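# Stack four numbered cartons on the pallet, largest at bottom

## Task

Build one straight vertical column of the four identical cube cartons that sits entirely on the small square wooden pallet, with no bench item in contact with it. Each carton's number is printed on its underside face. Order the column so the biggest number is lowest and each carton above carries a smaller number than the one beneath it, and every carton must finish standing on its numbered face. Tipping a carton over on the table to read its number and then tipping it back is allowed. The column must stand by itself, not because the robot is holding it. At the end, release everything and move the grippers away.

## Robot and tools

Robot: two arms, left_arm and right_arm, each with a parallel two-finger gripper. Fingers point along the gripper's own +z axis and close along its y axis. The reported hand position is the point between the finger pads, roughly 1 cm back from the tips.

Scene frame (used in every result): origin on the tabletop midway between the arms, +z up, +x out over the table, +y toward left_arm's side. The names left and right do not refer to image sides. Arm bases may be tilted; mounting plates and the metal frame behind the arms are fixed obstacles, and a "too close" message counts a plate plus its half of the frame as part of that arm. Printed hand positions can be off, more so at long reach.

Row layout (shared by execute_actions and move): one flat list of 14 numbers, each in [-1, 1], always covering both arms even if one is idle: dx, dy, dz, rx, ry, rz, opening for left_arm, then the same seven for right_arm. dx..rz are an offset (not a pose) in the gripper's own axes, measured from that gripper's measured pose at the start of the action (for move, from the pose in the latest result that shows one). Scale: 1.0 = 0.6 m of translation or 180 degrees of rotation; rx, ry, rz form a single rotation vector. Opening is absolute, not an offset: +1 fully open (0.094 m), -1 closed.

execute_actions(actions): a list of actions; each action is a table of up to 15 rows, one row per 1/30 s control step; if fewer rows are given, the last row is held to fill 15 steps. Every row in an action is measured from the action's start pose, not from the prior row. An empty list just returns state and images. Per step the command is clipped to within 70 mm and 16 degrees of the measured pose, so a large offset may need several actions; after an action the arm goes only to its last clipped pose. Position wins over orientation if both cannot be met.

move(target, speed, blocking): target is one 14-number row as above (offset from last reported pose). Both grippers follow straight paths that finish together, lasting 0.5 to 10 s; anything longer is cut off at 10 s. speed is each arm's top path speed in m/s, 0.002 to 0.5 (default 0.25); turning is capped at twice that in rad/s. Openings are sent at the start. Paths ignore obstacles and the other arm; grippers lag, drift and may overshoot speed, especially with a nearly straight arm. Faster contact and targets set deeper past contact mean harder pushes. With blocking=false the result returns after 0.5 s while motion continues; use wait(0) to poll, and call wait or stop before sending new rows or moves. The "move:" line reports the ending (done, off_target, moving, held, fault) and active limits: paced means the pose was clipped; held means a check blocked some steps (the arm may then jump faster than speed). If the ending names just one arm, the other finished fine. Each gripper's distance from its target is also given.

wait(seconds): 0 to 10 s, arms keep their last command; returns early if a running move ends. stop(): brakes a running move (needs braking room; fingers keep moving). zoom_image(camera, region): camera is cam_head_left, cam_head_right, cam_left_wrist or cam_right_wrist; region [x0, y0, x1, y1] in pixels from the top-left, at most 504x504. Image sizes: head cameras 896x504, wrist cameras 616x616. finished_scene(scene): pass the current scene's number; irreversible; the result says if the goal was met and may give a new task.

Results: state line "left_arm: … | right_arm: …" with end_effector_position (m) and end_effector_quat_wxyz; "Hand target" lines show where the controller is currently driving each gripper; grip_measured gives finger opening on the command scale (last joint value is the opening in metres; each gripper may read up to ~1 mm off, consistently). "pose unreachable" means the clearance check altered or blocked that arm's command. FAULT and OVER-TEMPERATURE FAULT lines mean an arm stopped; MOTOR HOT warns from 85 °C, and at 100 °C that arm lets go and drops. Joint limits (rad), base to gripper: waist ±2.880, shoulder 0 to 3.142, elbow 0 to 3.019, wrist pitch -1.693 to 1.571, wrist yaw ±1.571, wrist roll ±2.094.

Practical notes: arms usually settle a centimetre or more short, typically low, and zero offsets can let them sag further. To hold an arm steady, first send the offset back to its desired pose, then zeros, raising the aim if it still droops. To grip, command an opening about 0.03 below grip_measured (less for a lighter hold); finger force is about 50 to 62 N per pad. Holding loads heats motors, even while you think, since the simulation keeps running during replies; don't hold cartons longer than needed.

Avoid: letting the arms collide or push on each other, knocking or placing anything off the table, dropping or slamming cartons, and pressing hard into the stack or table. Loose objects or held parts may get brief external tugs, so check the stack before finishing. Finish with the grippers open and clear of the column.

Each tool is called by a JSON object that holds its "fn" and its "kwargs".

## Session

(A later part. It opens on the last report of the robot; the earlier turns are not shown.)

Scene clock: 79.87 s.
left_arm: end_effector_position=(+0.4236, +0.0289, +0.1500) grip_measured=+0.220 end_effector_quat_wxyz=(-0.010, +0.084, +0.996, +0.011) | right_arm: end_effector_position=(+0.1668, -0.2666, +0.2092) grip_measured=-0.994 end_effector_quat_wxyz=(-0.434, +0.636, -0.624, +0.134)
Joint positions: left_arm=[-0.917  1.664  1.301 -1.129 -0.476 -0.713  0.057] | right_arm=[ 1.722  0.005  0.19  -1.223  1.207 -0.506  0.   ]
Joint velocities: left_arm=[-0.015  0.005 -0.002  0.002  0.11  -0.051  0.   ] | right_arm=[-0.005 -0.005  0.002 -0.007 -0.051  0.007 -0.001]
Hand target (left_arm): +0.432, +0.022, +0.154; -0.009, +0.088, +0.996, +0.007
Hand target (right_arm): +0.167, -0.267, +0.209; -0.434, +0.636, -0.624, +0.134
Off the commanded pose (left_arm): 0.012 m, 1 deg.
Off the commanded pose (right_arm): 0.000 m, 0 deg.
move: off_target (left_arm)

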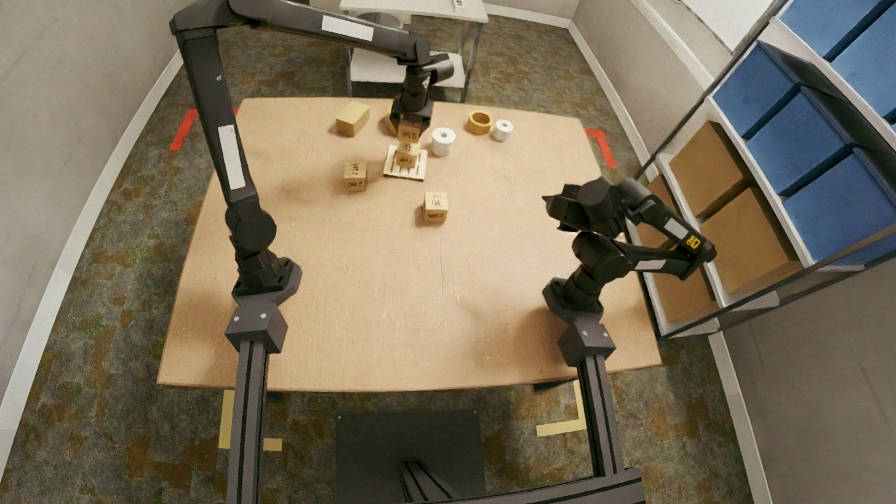

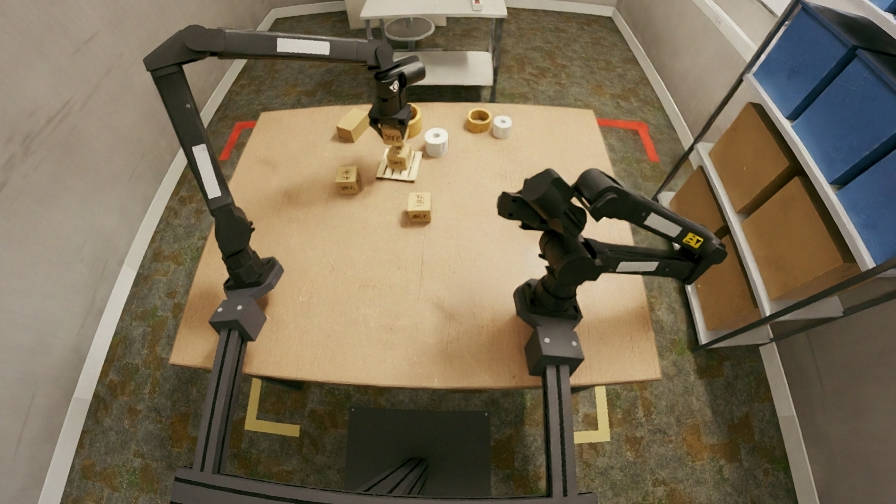

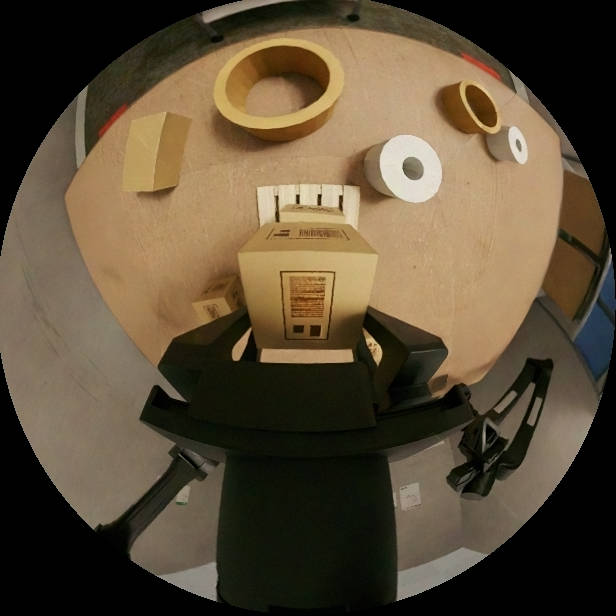

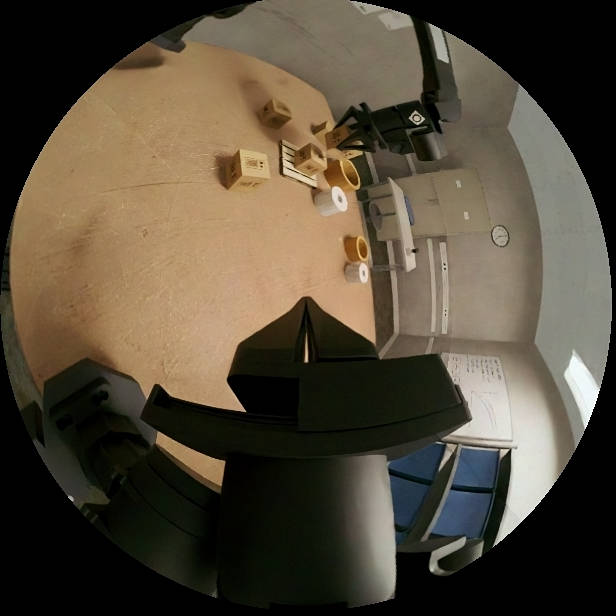

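{"fn": "move", "kwargs": {"target": [0,-0.008,0.06,0,0,0,0.17,0,0,0,0,0,0,-1], "speed": 0.05}}

{"fn": "zoom_image", "kwargs": {"camera": "cam_head_left", "region": [320,50,520,200]}}

{"fn": "zoom_image", "kwargs": {"camera": "cam_right_wrist", "region": [220,50,420,220]}}

Scene clock: 81.57 s.
left_arm: end_effector_position=(+0.4197, +0.0265, +0.1194) grip_measured=+0.220 end_effector_quat_wxyz=(-0.010, +0.082, +0.997, +0.012) | right_arm: end_effector_position=(+0.1668, -0.2666, +0.2092) grip_measured=-0.994 end_effector_quat_wxyz=(-0.434, +0.636, -0.624, +0.134)
Joint positions: left_arm=[-0.897  1.699  1.263 -1.046 -0.476 -0.695  0.057] | right_arm=[ 1.722  0.005  0.19  -1.223  1.207 -0.506  0.   ]
Joint velocities: left_arm=[-0.005 -0.005 -0.007 -0.002 -0.007 -0.095  0.001] | right_arm=[-0.015 -0.005 -0.007  0.022  0.007 -0.051 -0.   ]
Hand target (left_arm): +0.422, +0.025, +0.114; -0.010, +0.084, +0.996, +0.011
Hand target (right_arm): +0.167, -0.267, +0.209; -0.434, +0.636, -0.624, +0.134
Off the commanded pose (left_arm): 0.006 m, 0 deg.
Off the commanded pose (right_arm): 0.000 m, 0 deg.
move: done

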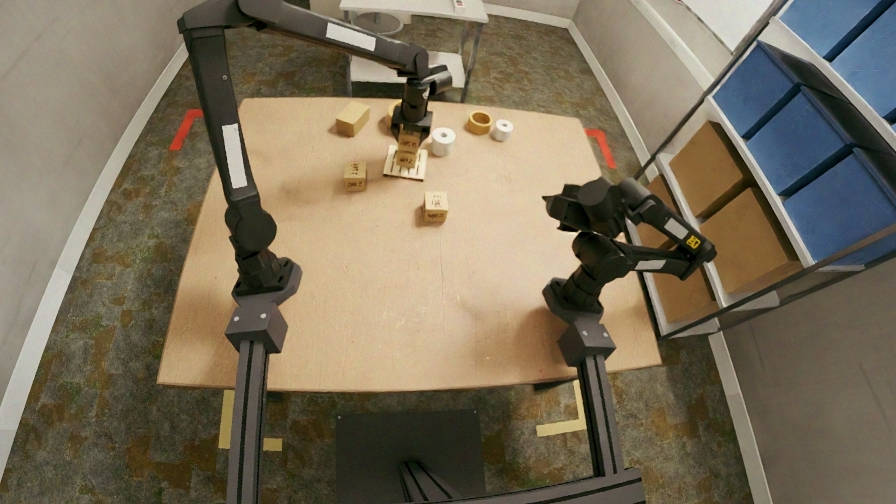

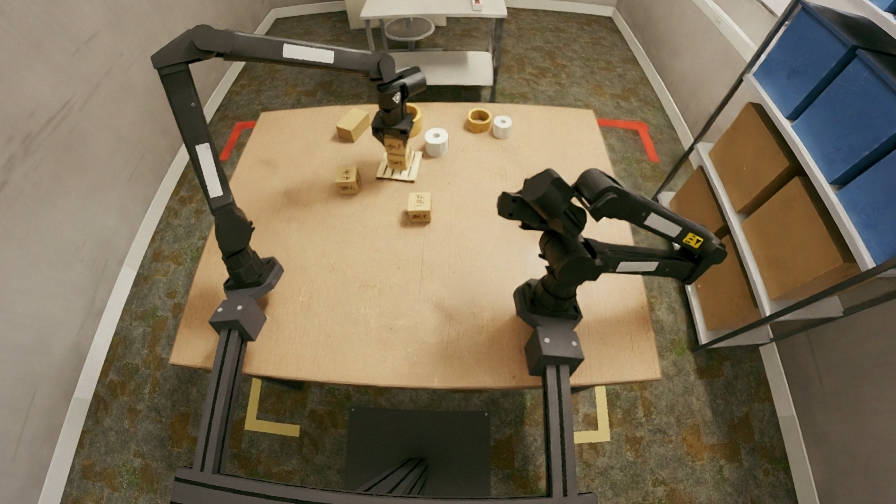

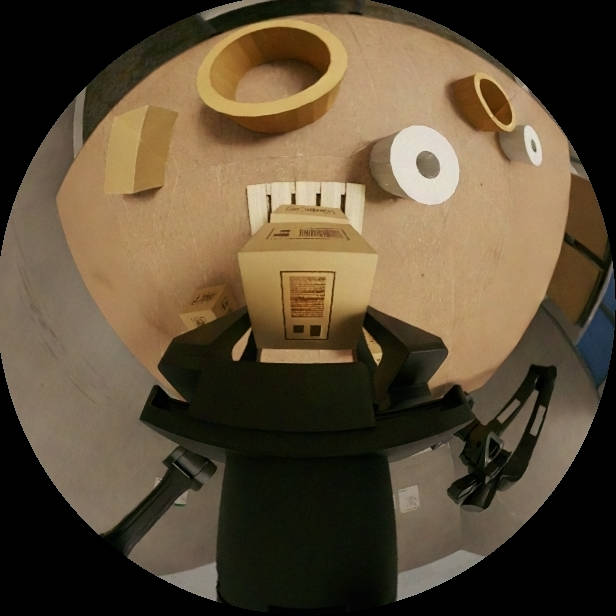

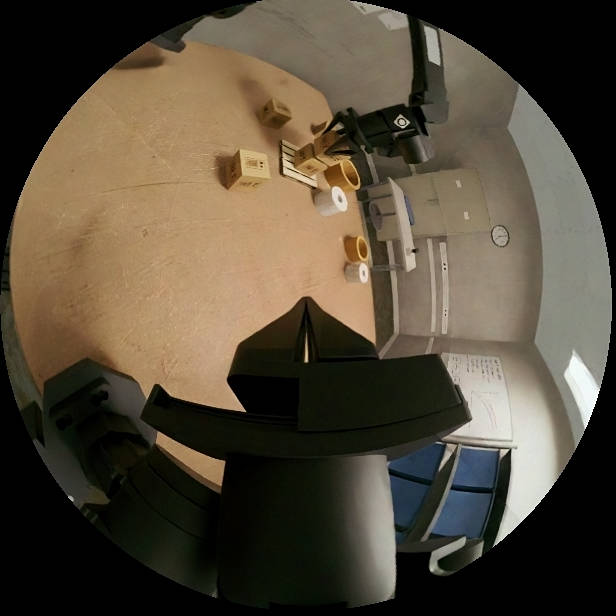

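Region (320, 50, 520, 200) of cam_head_left's 896x504 image, scaled by 2.520, with more detail than that image has; it fills the top 378 rows of this view, and the rest is white.

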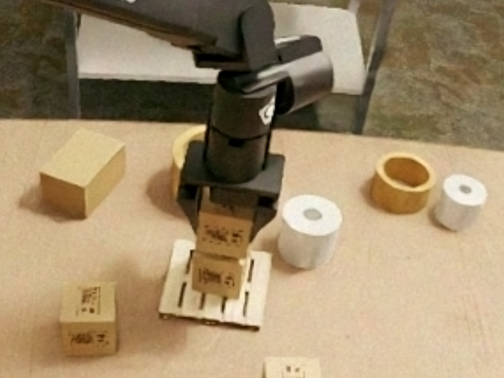

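Region (220, 50, 420, 220) of cam_right_wrist's 616x616 image, scaled by 2.520, with more detail than that image has; it fills the top 428 rows of this view, and the rest is white.

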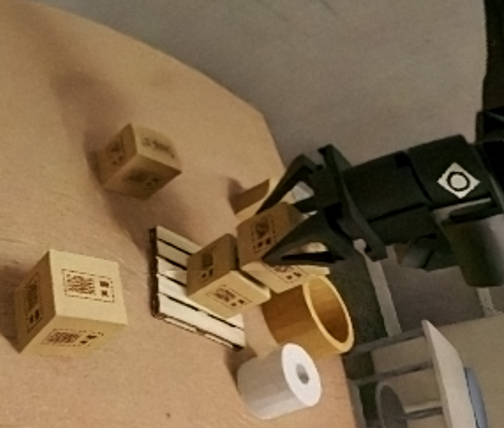

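S front visible beyond P; shift forward slightly.

{"fn": "move", "kwargs": {"target": [-0.01,0,0.032,0,0,0,0.17,0,0,0,0,0,0,-1], "speed": 0.02}}

{"fn": "zoom_image", "kwargs": {"camera": "cam_right_wrist", "region": [260,80,400,200]}}

{"fn": "move", "kwargs": {"target": [0,0,0,0,0,0,1,0,0,0,0,0,0,-1]}}

{"fn": "move", "kwargs": {"target": [-0.008,-0.01,-0.13,0,0,0,1,0,0,0,0,0,0,-1], "speed": 0.15}}

{"fn": "zoom_image", "kwargs": {"camera": "cam_right_wrist", "region": [260,80,400,200]}}

Scene clock: 83.17 s.
left_arm: end_effector_position=(+0.4245, +0.0268, +0.1081) grip_measured=+0.220 end_effector_quat_wxyz=(-0.007, +0.078, +0.997, +0.010) | right_arm: end_effector_position=(+0.1668, -0.2666, +0.2092) grip_measured=-0.994 end_effector_quat_wxyz=(-0.434, +0.636, -0.624, +0.134)
Joint positions: left_arm=[-0.88   1.713  1.258 -1.011 -0.476 -0.681  0.057] | right_arm=[ 1.722  0.005  0.19  -1.223  1.207 -0.506  0.   ]
Joint velocities: left_arm=[-0.005 -0.005 -0.017 -0.002 -0.007 -0.037 -0.   ] | right_arm=[-0.005  0.005  0.002  0.002 -0.051 -0.007 -0.001]
Hand target (left_arm): +0.425, +0.026, +0.100; -0.010, +0.082, +0.997, +0.012
Hand target (right_arm): +0.167, -0.267, +0.209; -0.434, +0.636, -0.624, +0.134
Off the commanded pose (left_arm): 0.008 m, 1 deg.
Off the commanded pose (right_arm): 0.000 m, 0 deg.
move: done

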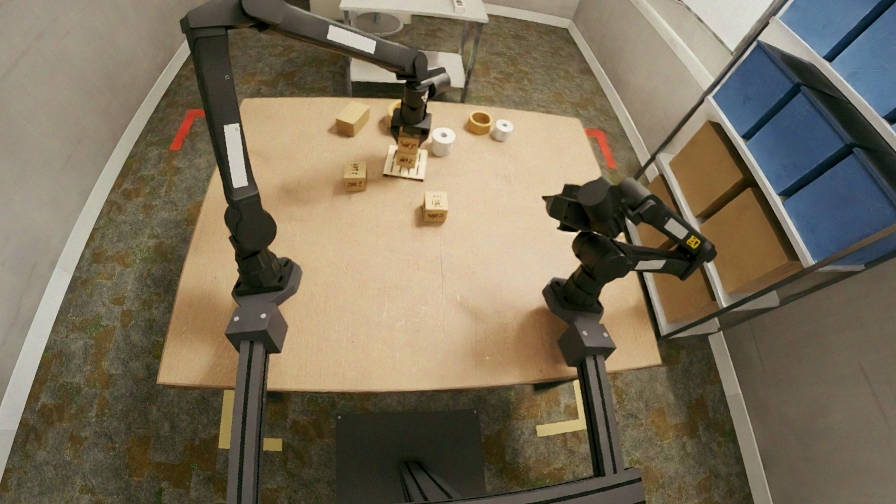

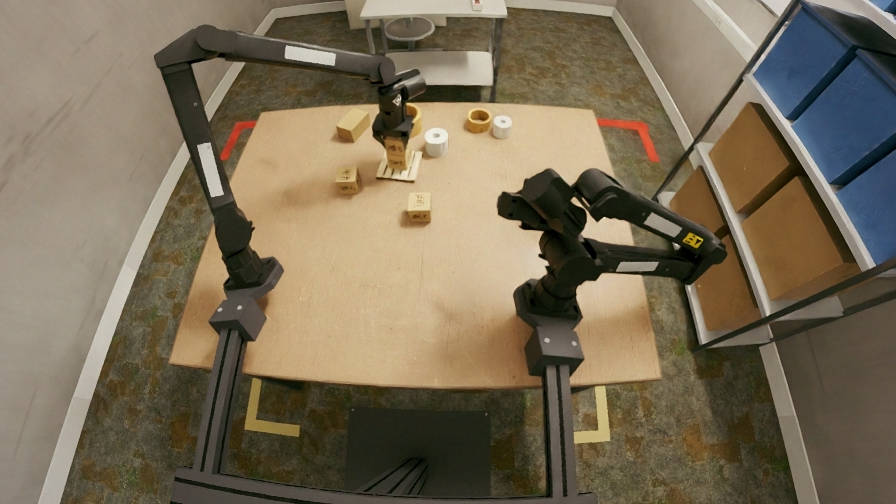

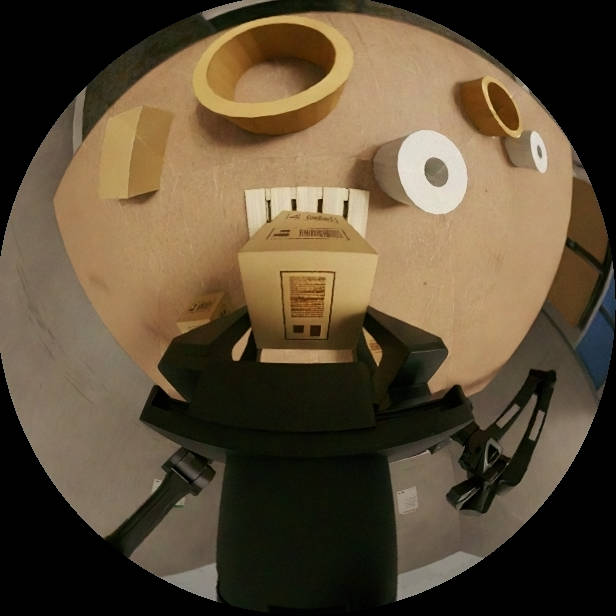

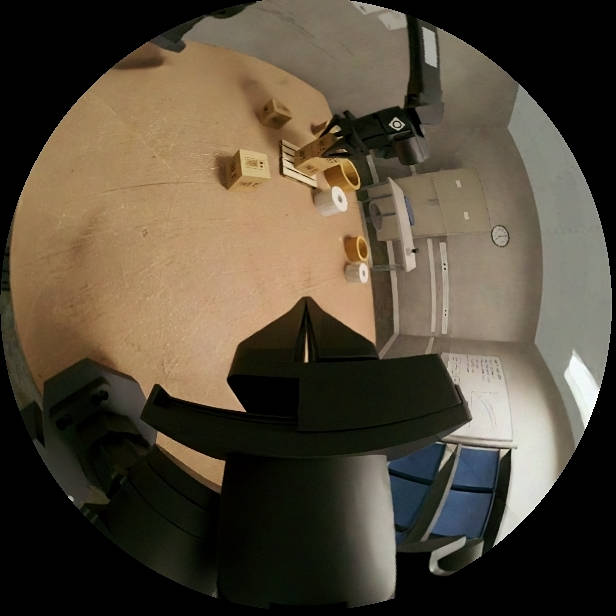

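Region (260, 80, 400, 200) of cam_right_wrist's 616x616 image, scaled by 3.600, with more detail than that image has; it fills the top 432 rows of this view, and the rest is white.

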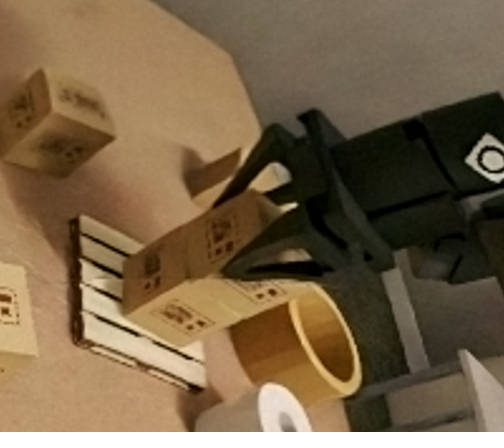

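Scene clock: 83.67 s.
left_arm: end_effector_position=(+0.4245, +0.0268, +0.1081) grip_measured=+1.000 end_effector_quat_wxyz=(-0.007, +0.078, +0.997, +0.010) | right_arm: end_effector_position=(+0.1668, -0.2666, +0.2092) grip_measured=-0.994 end_effector_quat_wxyz=(-0.434, +0.636, -0.624, +0.134)
Joint positions: left_arm=[-0.88   1.713  1.258 -1.011 -0.476 -0.681  0.094] | right_arm=[ 1.722  0.005  0.19  -1.223  1.207 -0.506  0.   ]
Joint velocities: left_arm=[-0.015  0.005 -0.007  0.007 -0.11  -0.051  0.   ] | right_arm=[-0.005 -0.024 -0.012  0.012  0.007 -0.007 -0.001]
Hand target (left_arm): +0.424, +0.027, +0.108; -0.007, +0.078, +0.997, +0.010
Hand target (right_arm): +0.167, -0.267, +0.209; -0.434, +0.636, -0.624, +0.134
Off the commanded pose (left_arm): 0.000 m, 0 deg.
Off the commanded pose (right_arm): 0.000 m, 0 deg.
move: done

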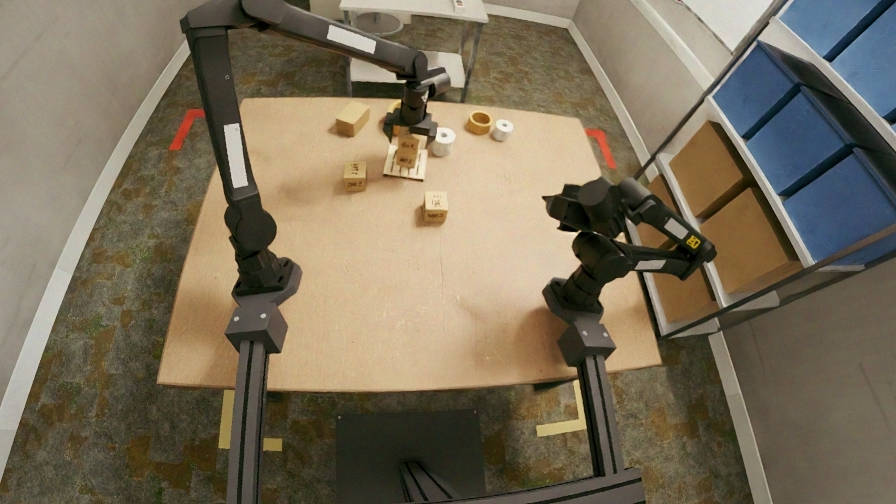

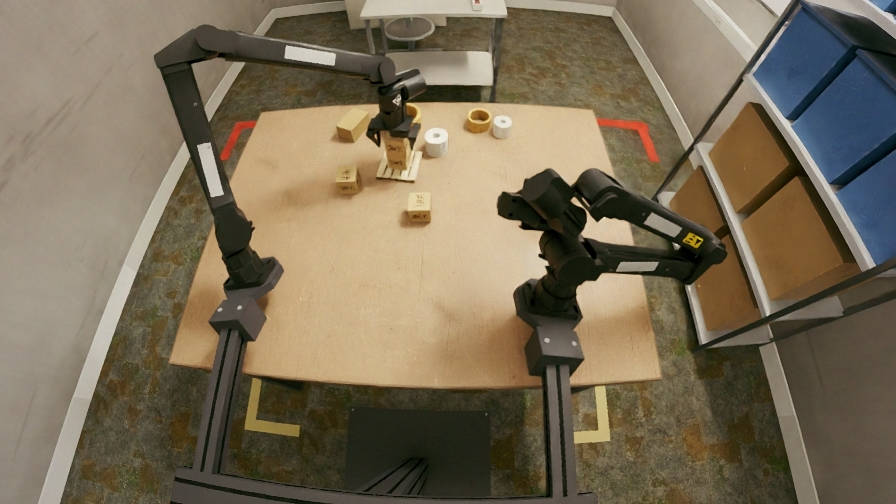

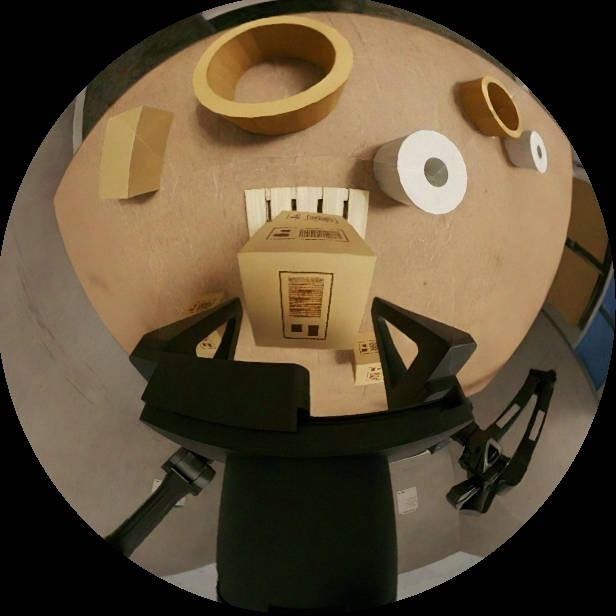

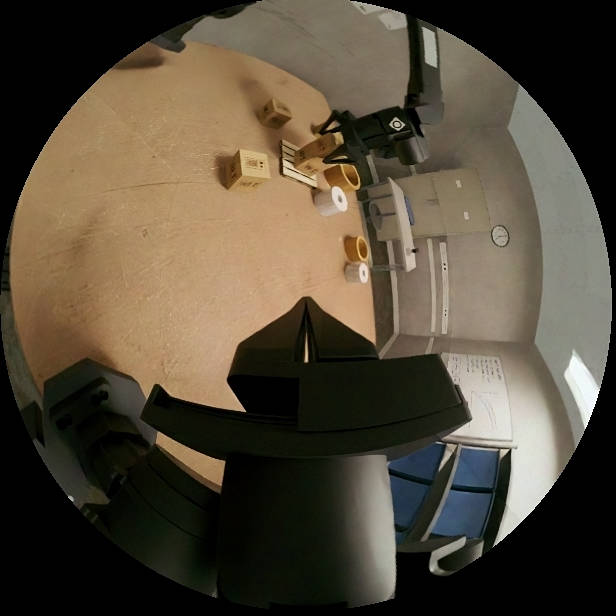

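Scene clock: 84.63 s.
left_arm: end_effector_position=(+0.4192, +0.0238, +0.1716) grip_measured=+1.000 end_effector_quat_wxyz=(-0.018, +0.089, +0.996, +0.020) | right_arm: end_effector_position=(+0.1668, -0.2666, +0.2092) grip_measured=-0.994 end_effector_quat_wxyz=(-0.434, +0.636, -0.624, +0.134)
Joint positions: left_arm=[-0.95   1.666  1.349 -1.218 -0.48  -0.751  0.094] | right_arm=[ 1.722  0.005  0.19  -1.223  1.207 -0.506  0.   ]
Joint velocities: left_arm=[0.005 0.005 0.012 0.002 0.095 0.007 0.   ] | right_arm=[-0.015 -0.005 -0.017 -0.002  0.022 -0.007 -0.001]
Hand target (left_arm): +0.429, +0.019, +0.186; -0.007, +0.078, +0.997, +0.010
Hand target (right_arm): +0.167, -0.267, +0.209; -0.434, +0.636, -0.624, +0.134
Off the commanded pose (left_arm): 0.018 m, 2 deg.
Off the commanded pose (right_arm): 0.000 m, 0 deg.
move: off_target (left_arm)

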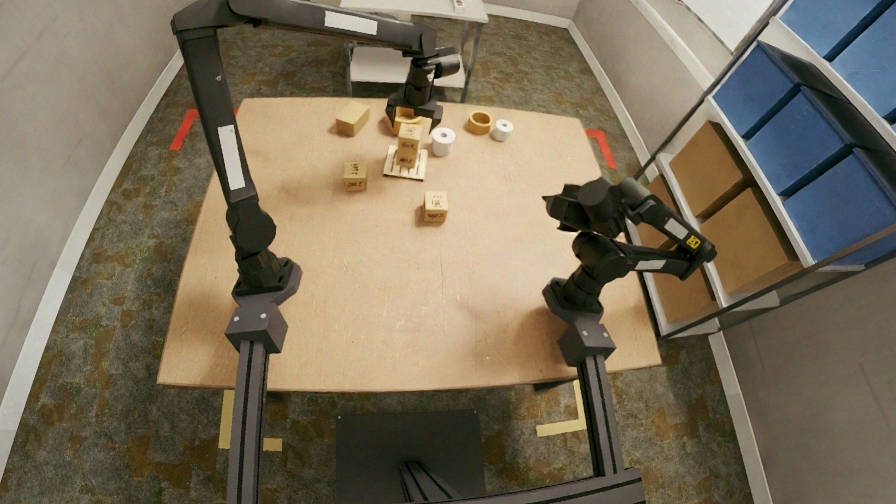

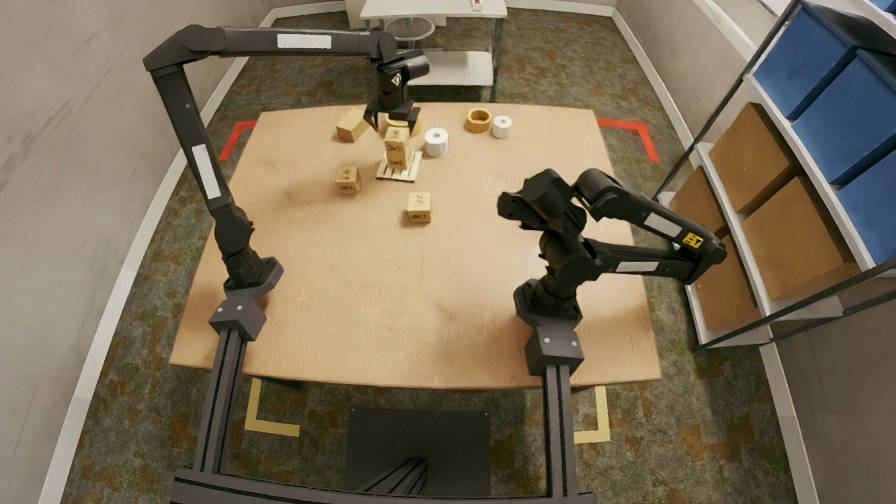

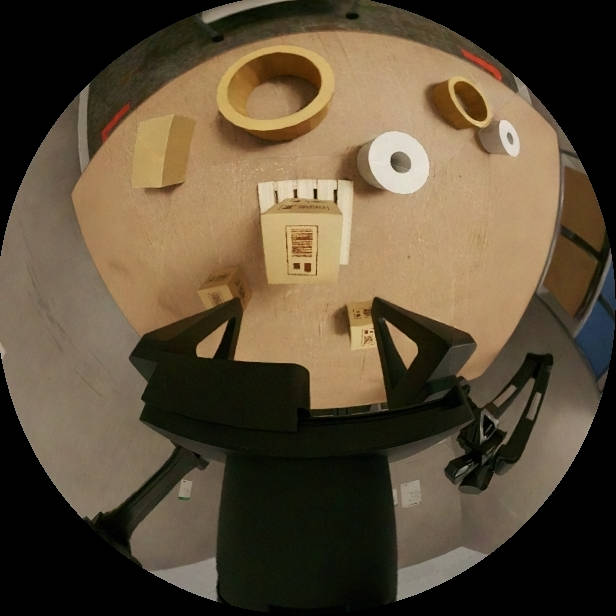

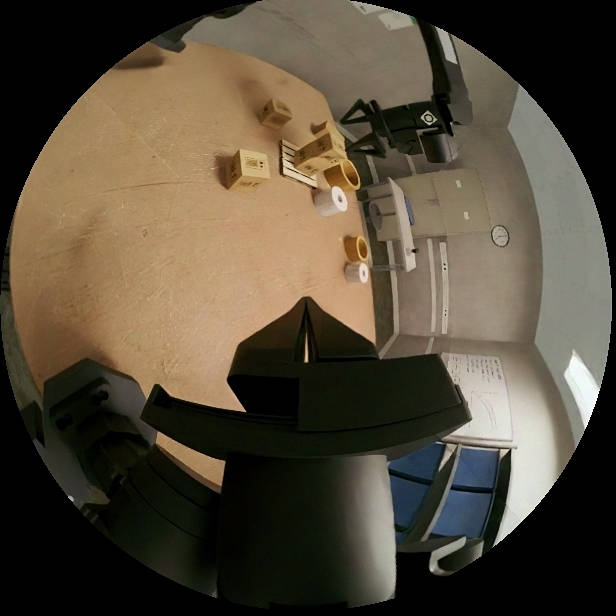

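Region (260, 80, 400, 200) of cam_right_wrist's 616x616 image, scaled by 3.600, with more detail than that image has; it fills the top 432 rows of this view, and the rest is white.

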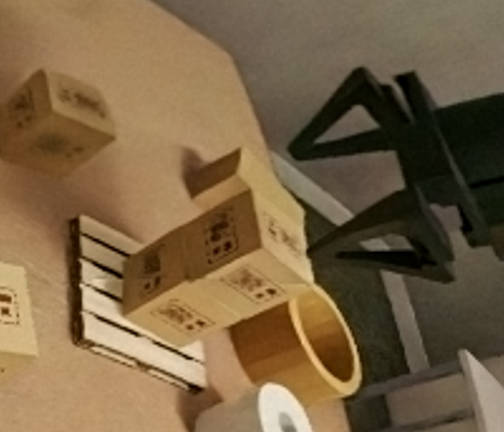

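{"fn": "move", "kwargs": {"target": [0.165,0.222,0,0.013,-0.012,-0.057,1,0,0,0,0,0,0,-1]}}

{"fn": "move", "kwargs": {"target": [0,0,0.1,0,0,0,1,0,0,0,0,0,0,-1], "speed": 0.12}}

Scene clock: 85.93 s.
left_arm: end_effector_position=(+0.3414, +0.1739, +0.1789) grip_measured=+1.000 end_effector_quat_wxyz=(-0.002, +0.012, +1.000, +0.004) | right_arm: end_effector_position=(+0.1668, -0.2666, +0.2092) grip_measured=-0.994 end_effector_quat_wxyz=(-0.434, +0.636, -0.624, +0.134)
Joint positions: left_arm=[-0.871  1.195  0.87  -1.12  -0.473 -0.796  0.094] | right_arm=[ 1.722  0.005  0.19  -1.223  1.207 -0.506  0.   ]
Joint velocities: left_arm=[-0.015 -0.005 -0.017  0.017  0.022  0.007  0.   ] | right_arm=[ 0.005 -0.005  0.002  0.007 -0.051  0.022  0.002]
Hand target (left_arm): +0.345, +0.172, +0.179; +0.001, -0.000, +1.000, -0.001
Hand target (right_arm): +0.167, -0.267, +0.209; -0.434, +0.636, -0.624, +0.134
Off the commanded pose (left_arm): 0.005 m, 2 deg.
Off the commanded pose (right_arm): 0.000 m, 0 deg.
move: done

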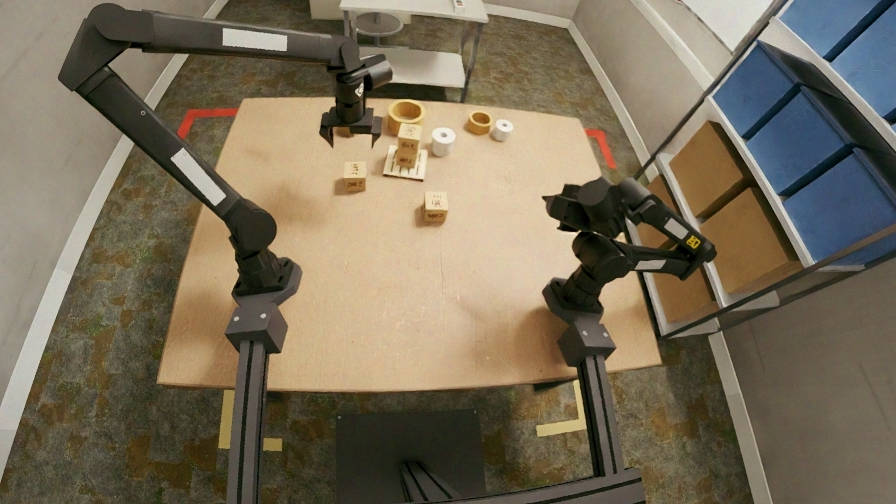

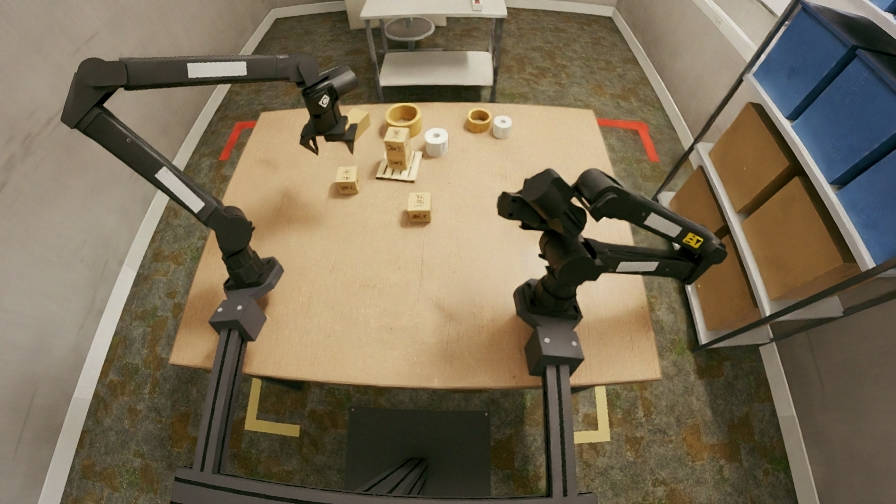

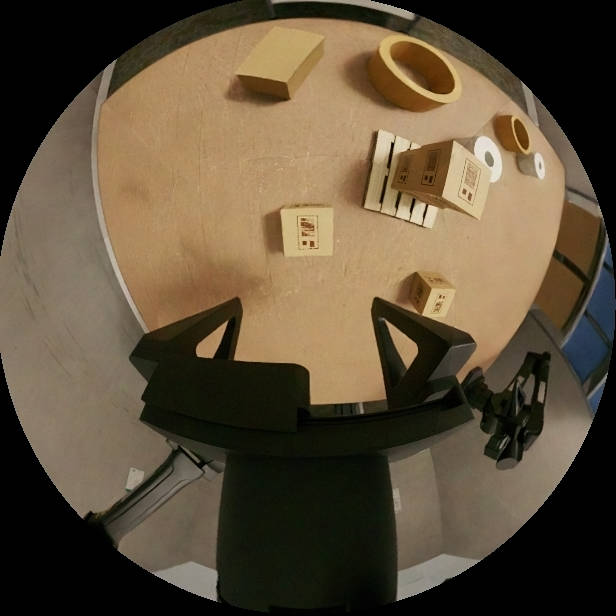

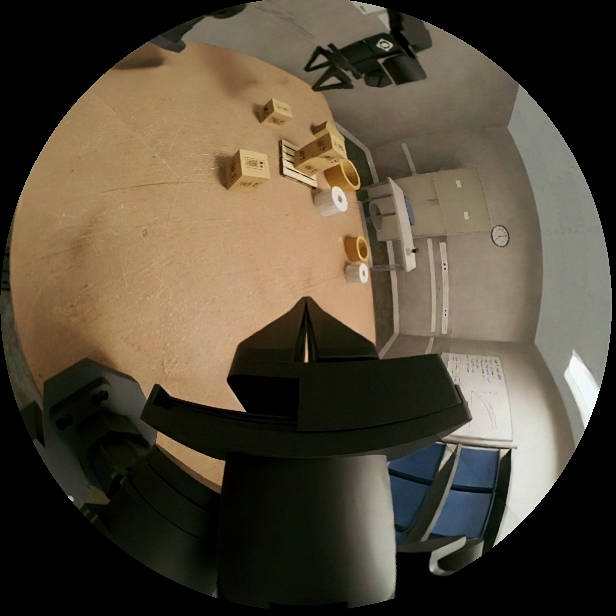

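Scene clock: 86.80 s.
left_arm: end_effector_position=(+0.3383, +0.1757, +0.1213) grip_measured=+1.000 end_effector_quat_wxyz=(-0.003, +0.008, +1.000, +0.006) | right_arm: end_effector_position=(+0.1668, -0.2666, +0.2092) grip_measured=-0.994 end_effector_quat_wxyz=(-0.434, +0.636, -0.624, +0.134)
Joint positions: left_arm=[-0.794  1.265  0.78  -0.923 -0.463 -0.719  0.094] | right_arm=[ 1.722  0.005  0.19  -1.223  1.207 -0.506  0.   ]
Joint velocities: left_arm=[-0.015 -0.005  0.017  0.002  0.022 -0.081  0.   ] | right_arm=[-0.005 -0.005 -0.007 -0.007 -0.007  0.022  0.   ]
Hand target (left_arm): +0.341, +0.174, +0.119; -0.002, +0.011, +1.000, +0.004
Hand target (right_arm): +0.167, -0.267, +0.209; -0.434, +0.636, -0.624, +0.134
Off the commanded pose (left_arm): 0.004 m, 0 deg.
Off the commanded pose (right_arm): 0.000 m, 0 deg.
move: done

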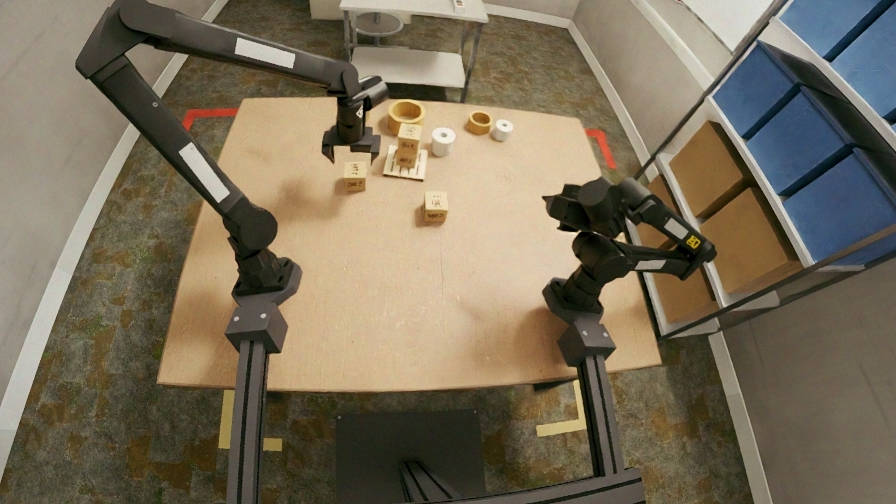

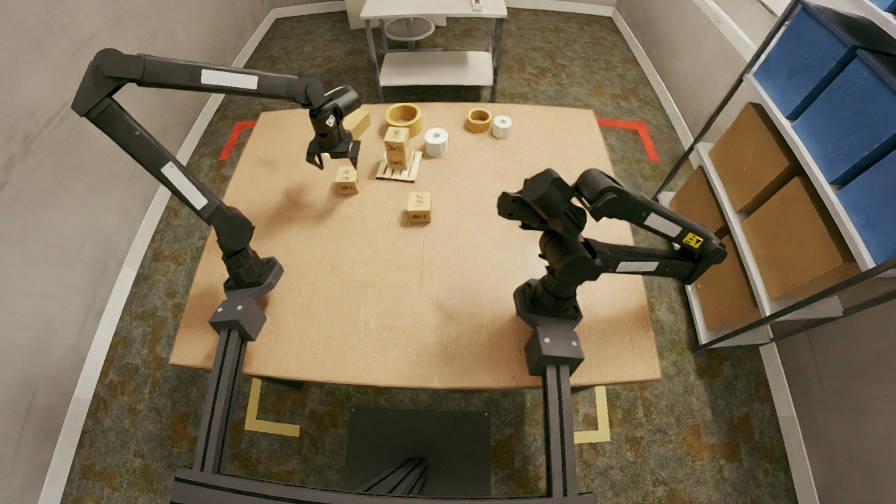

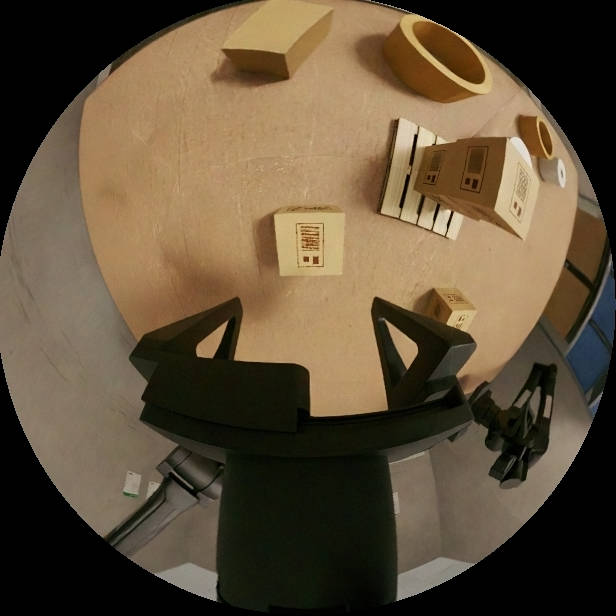

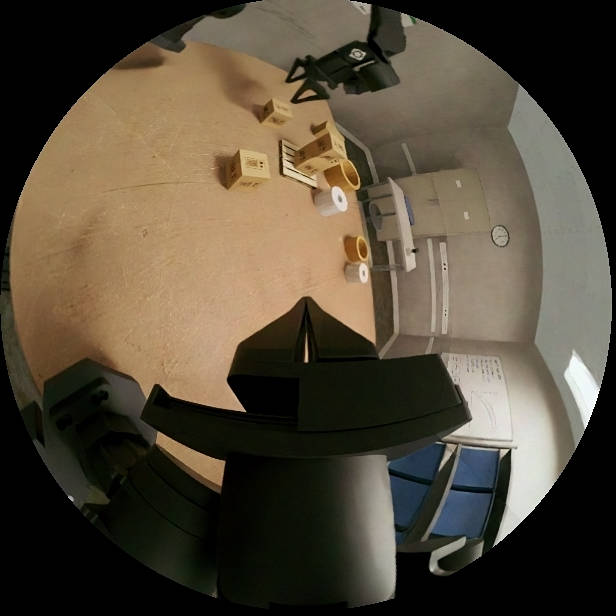

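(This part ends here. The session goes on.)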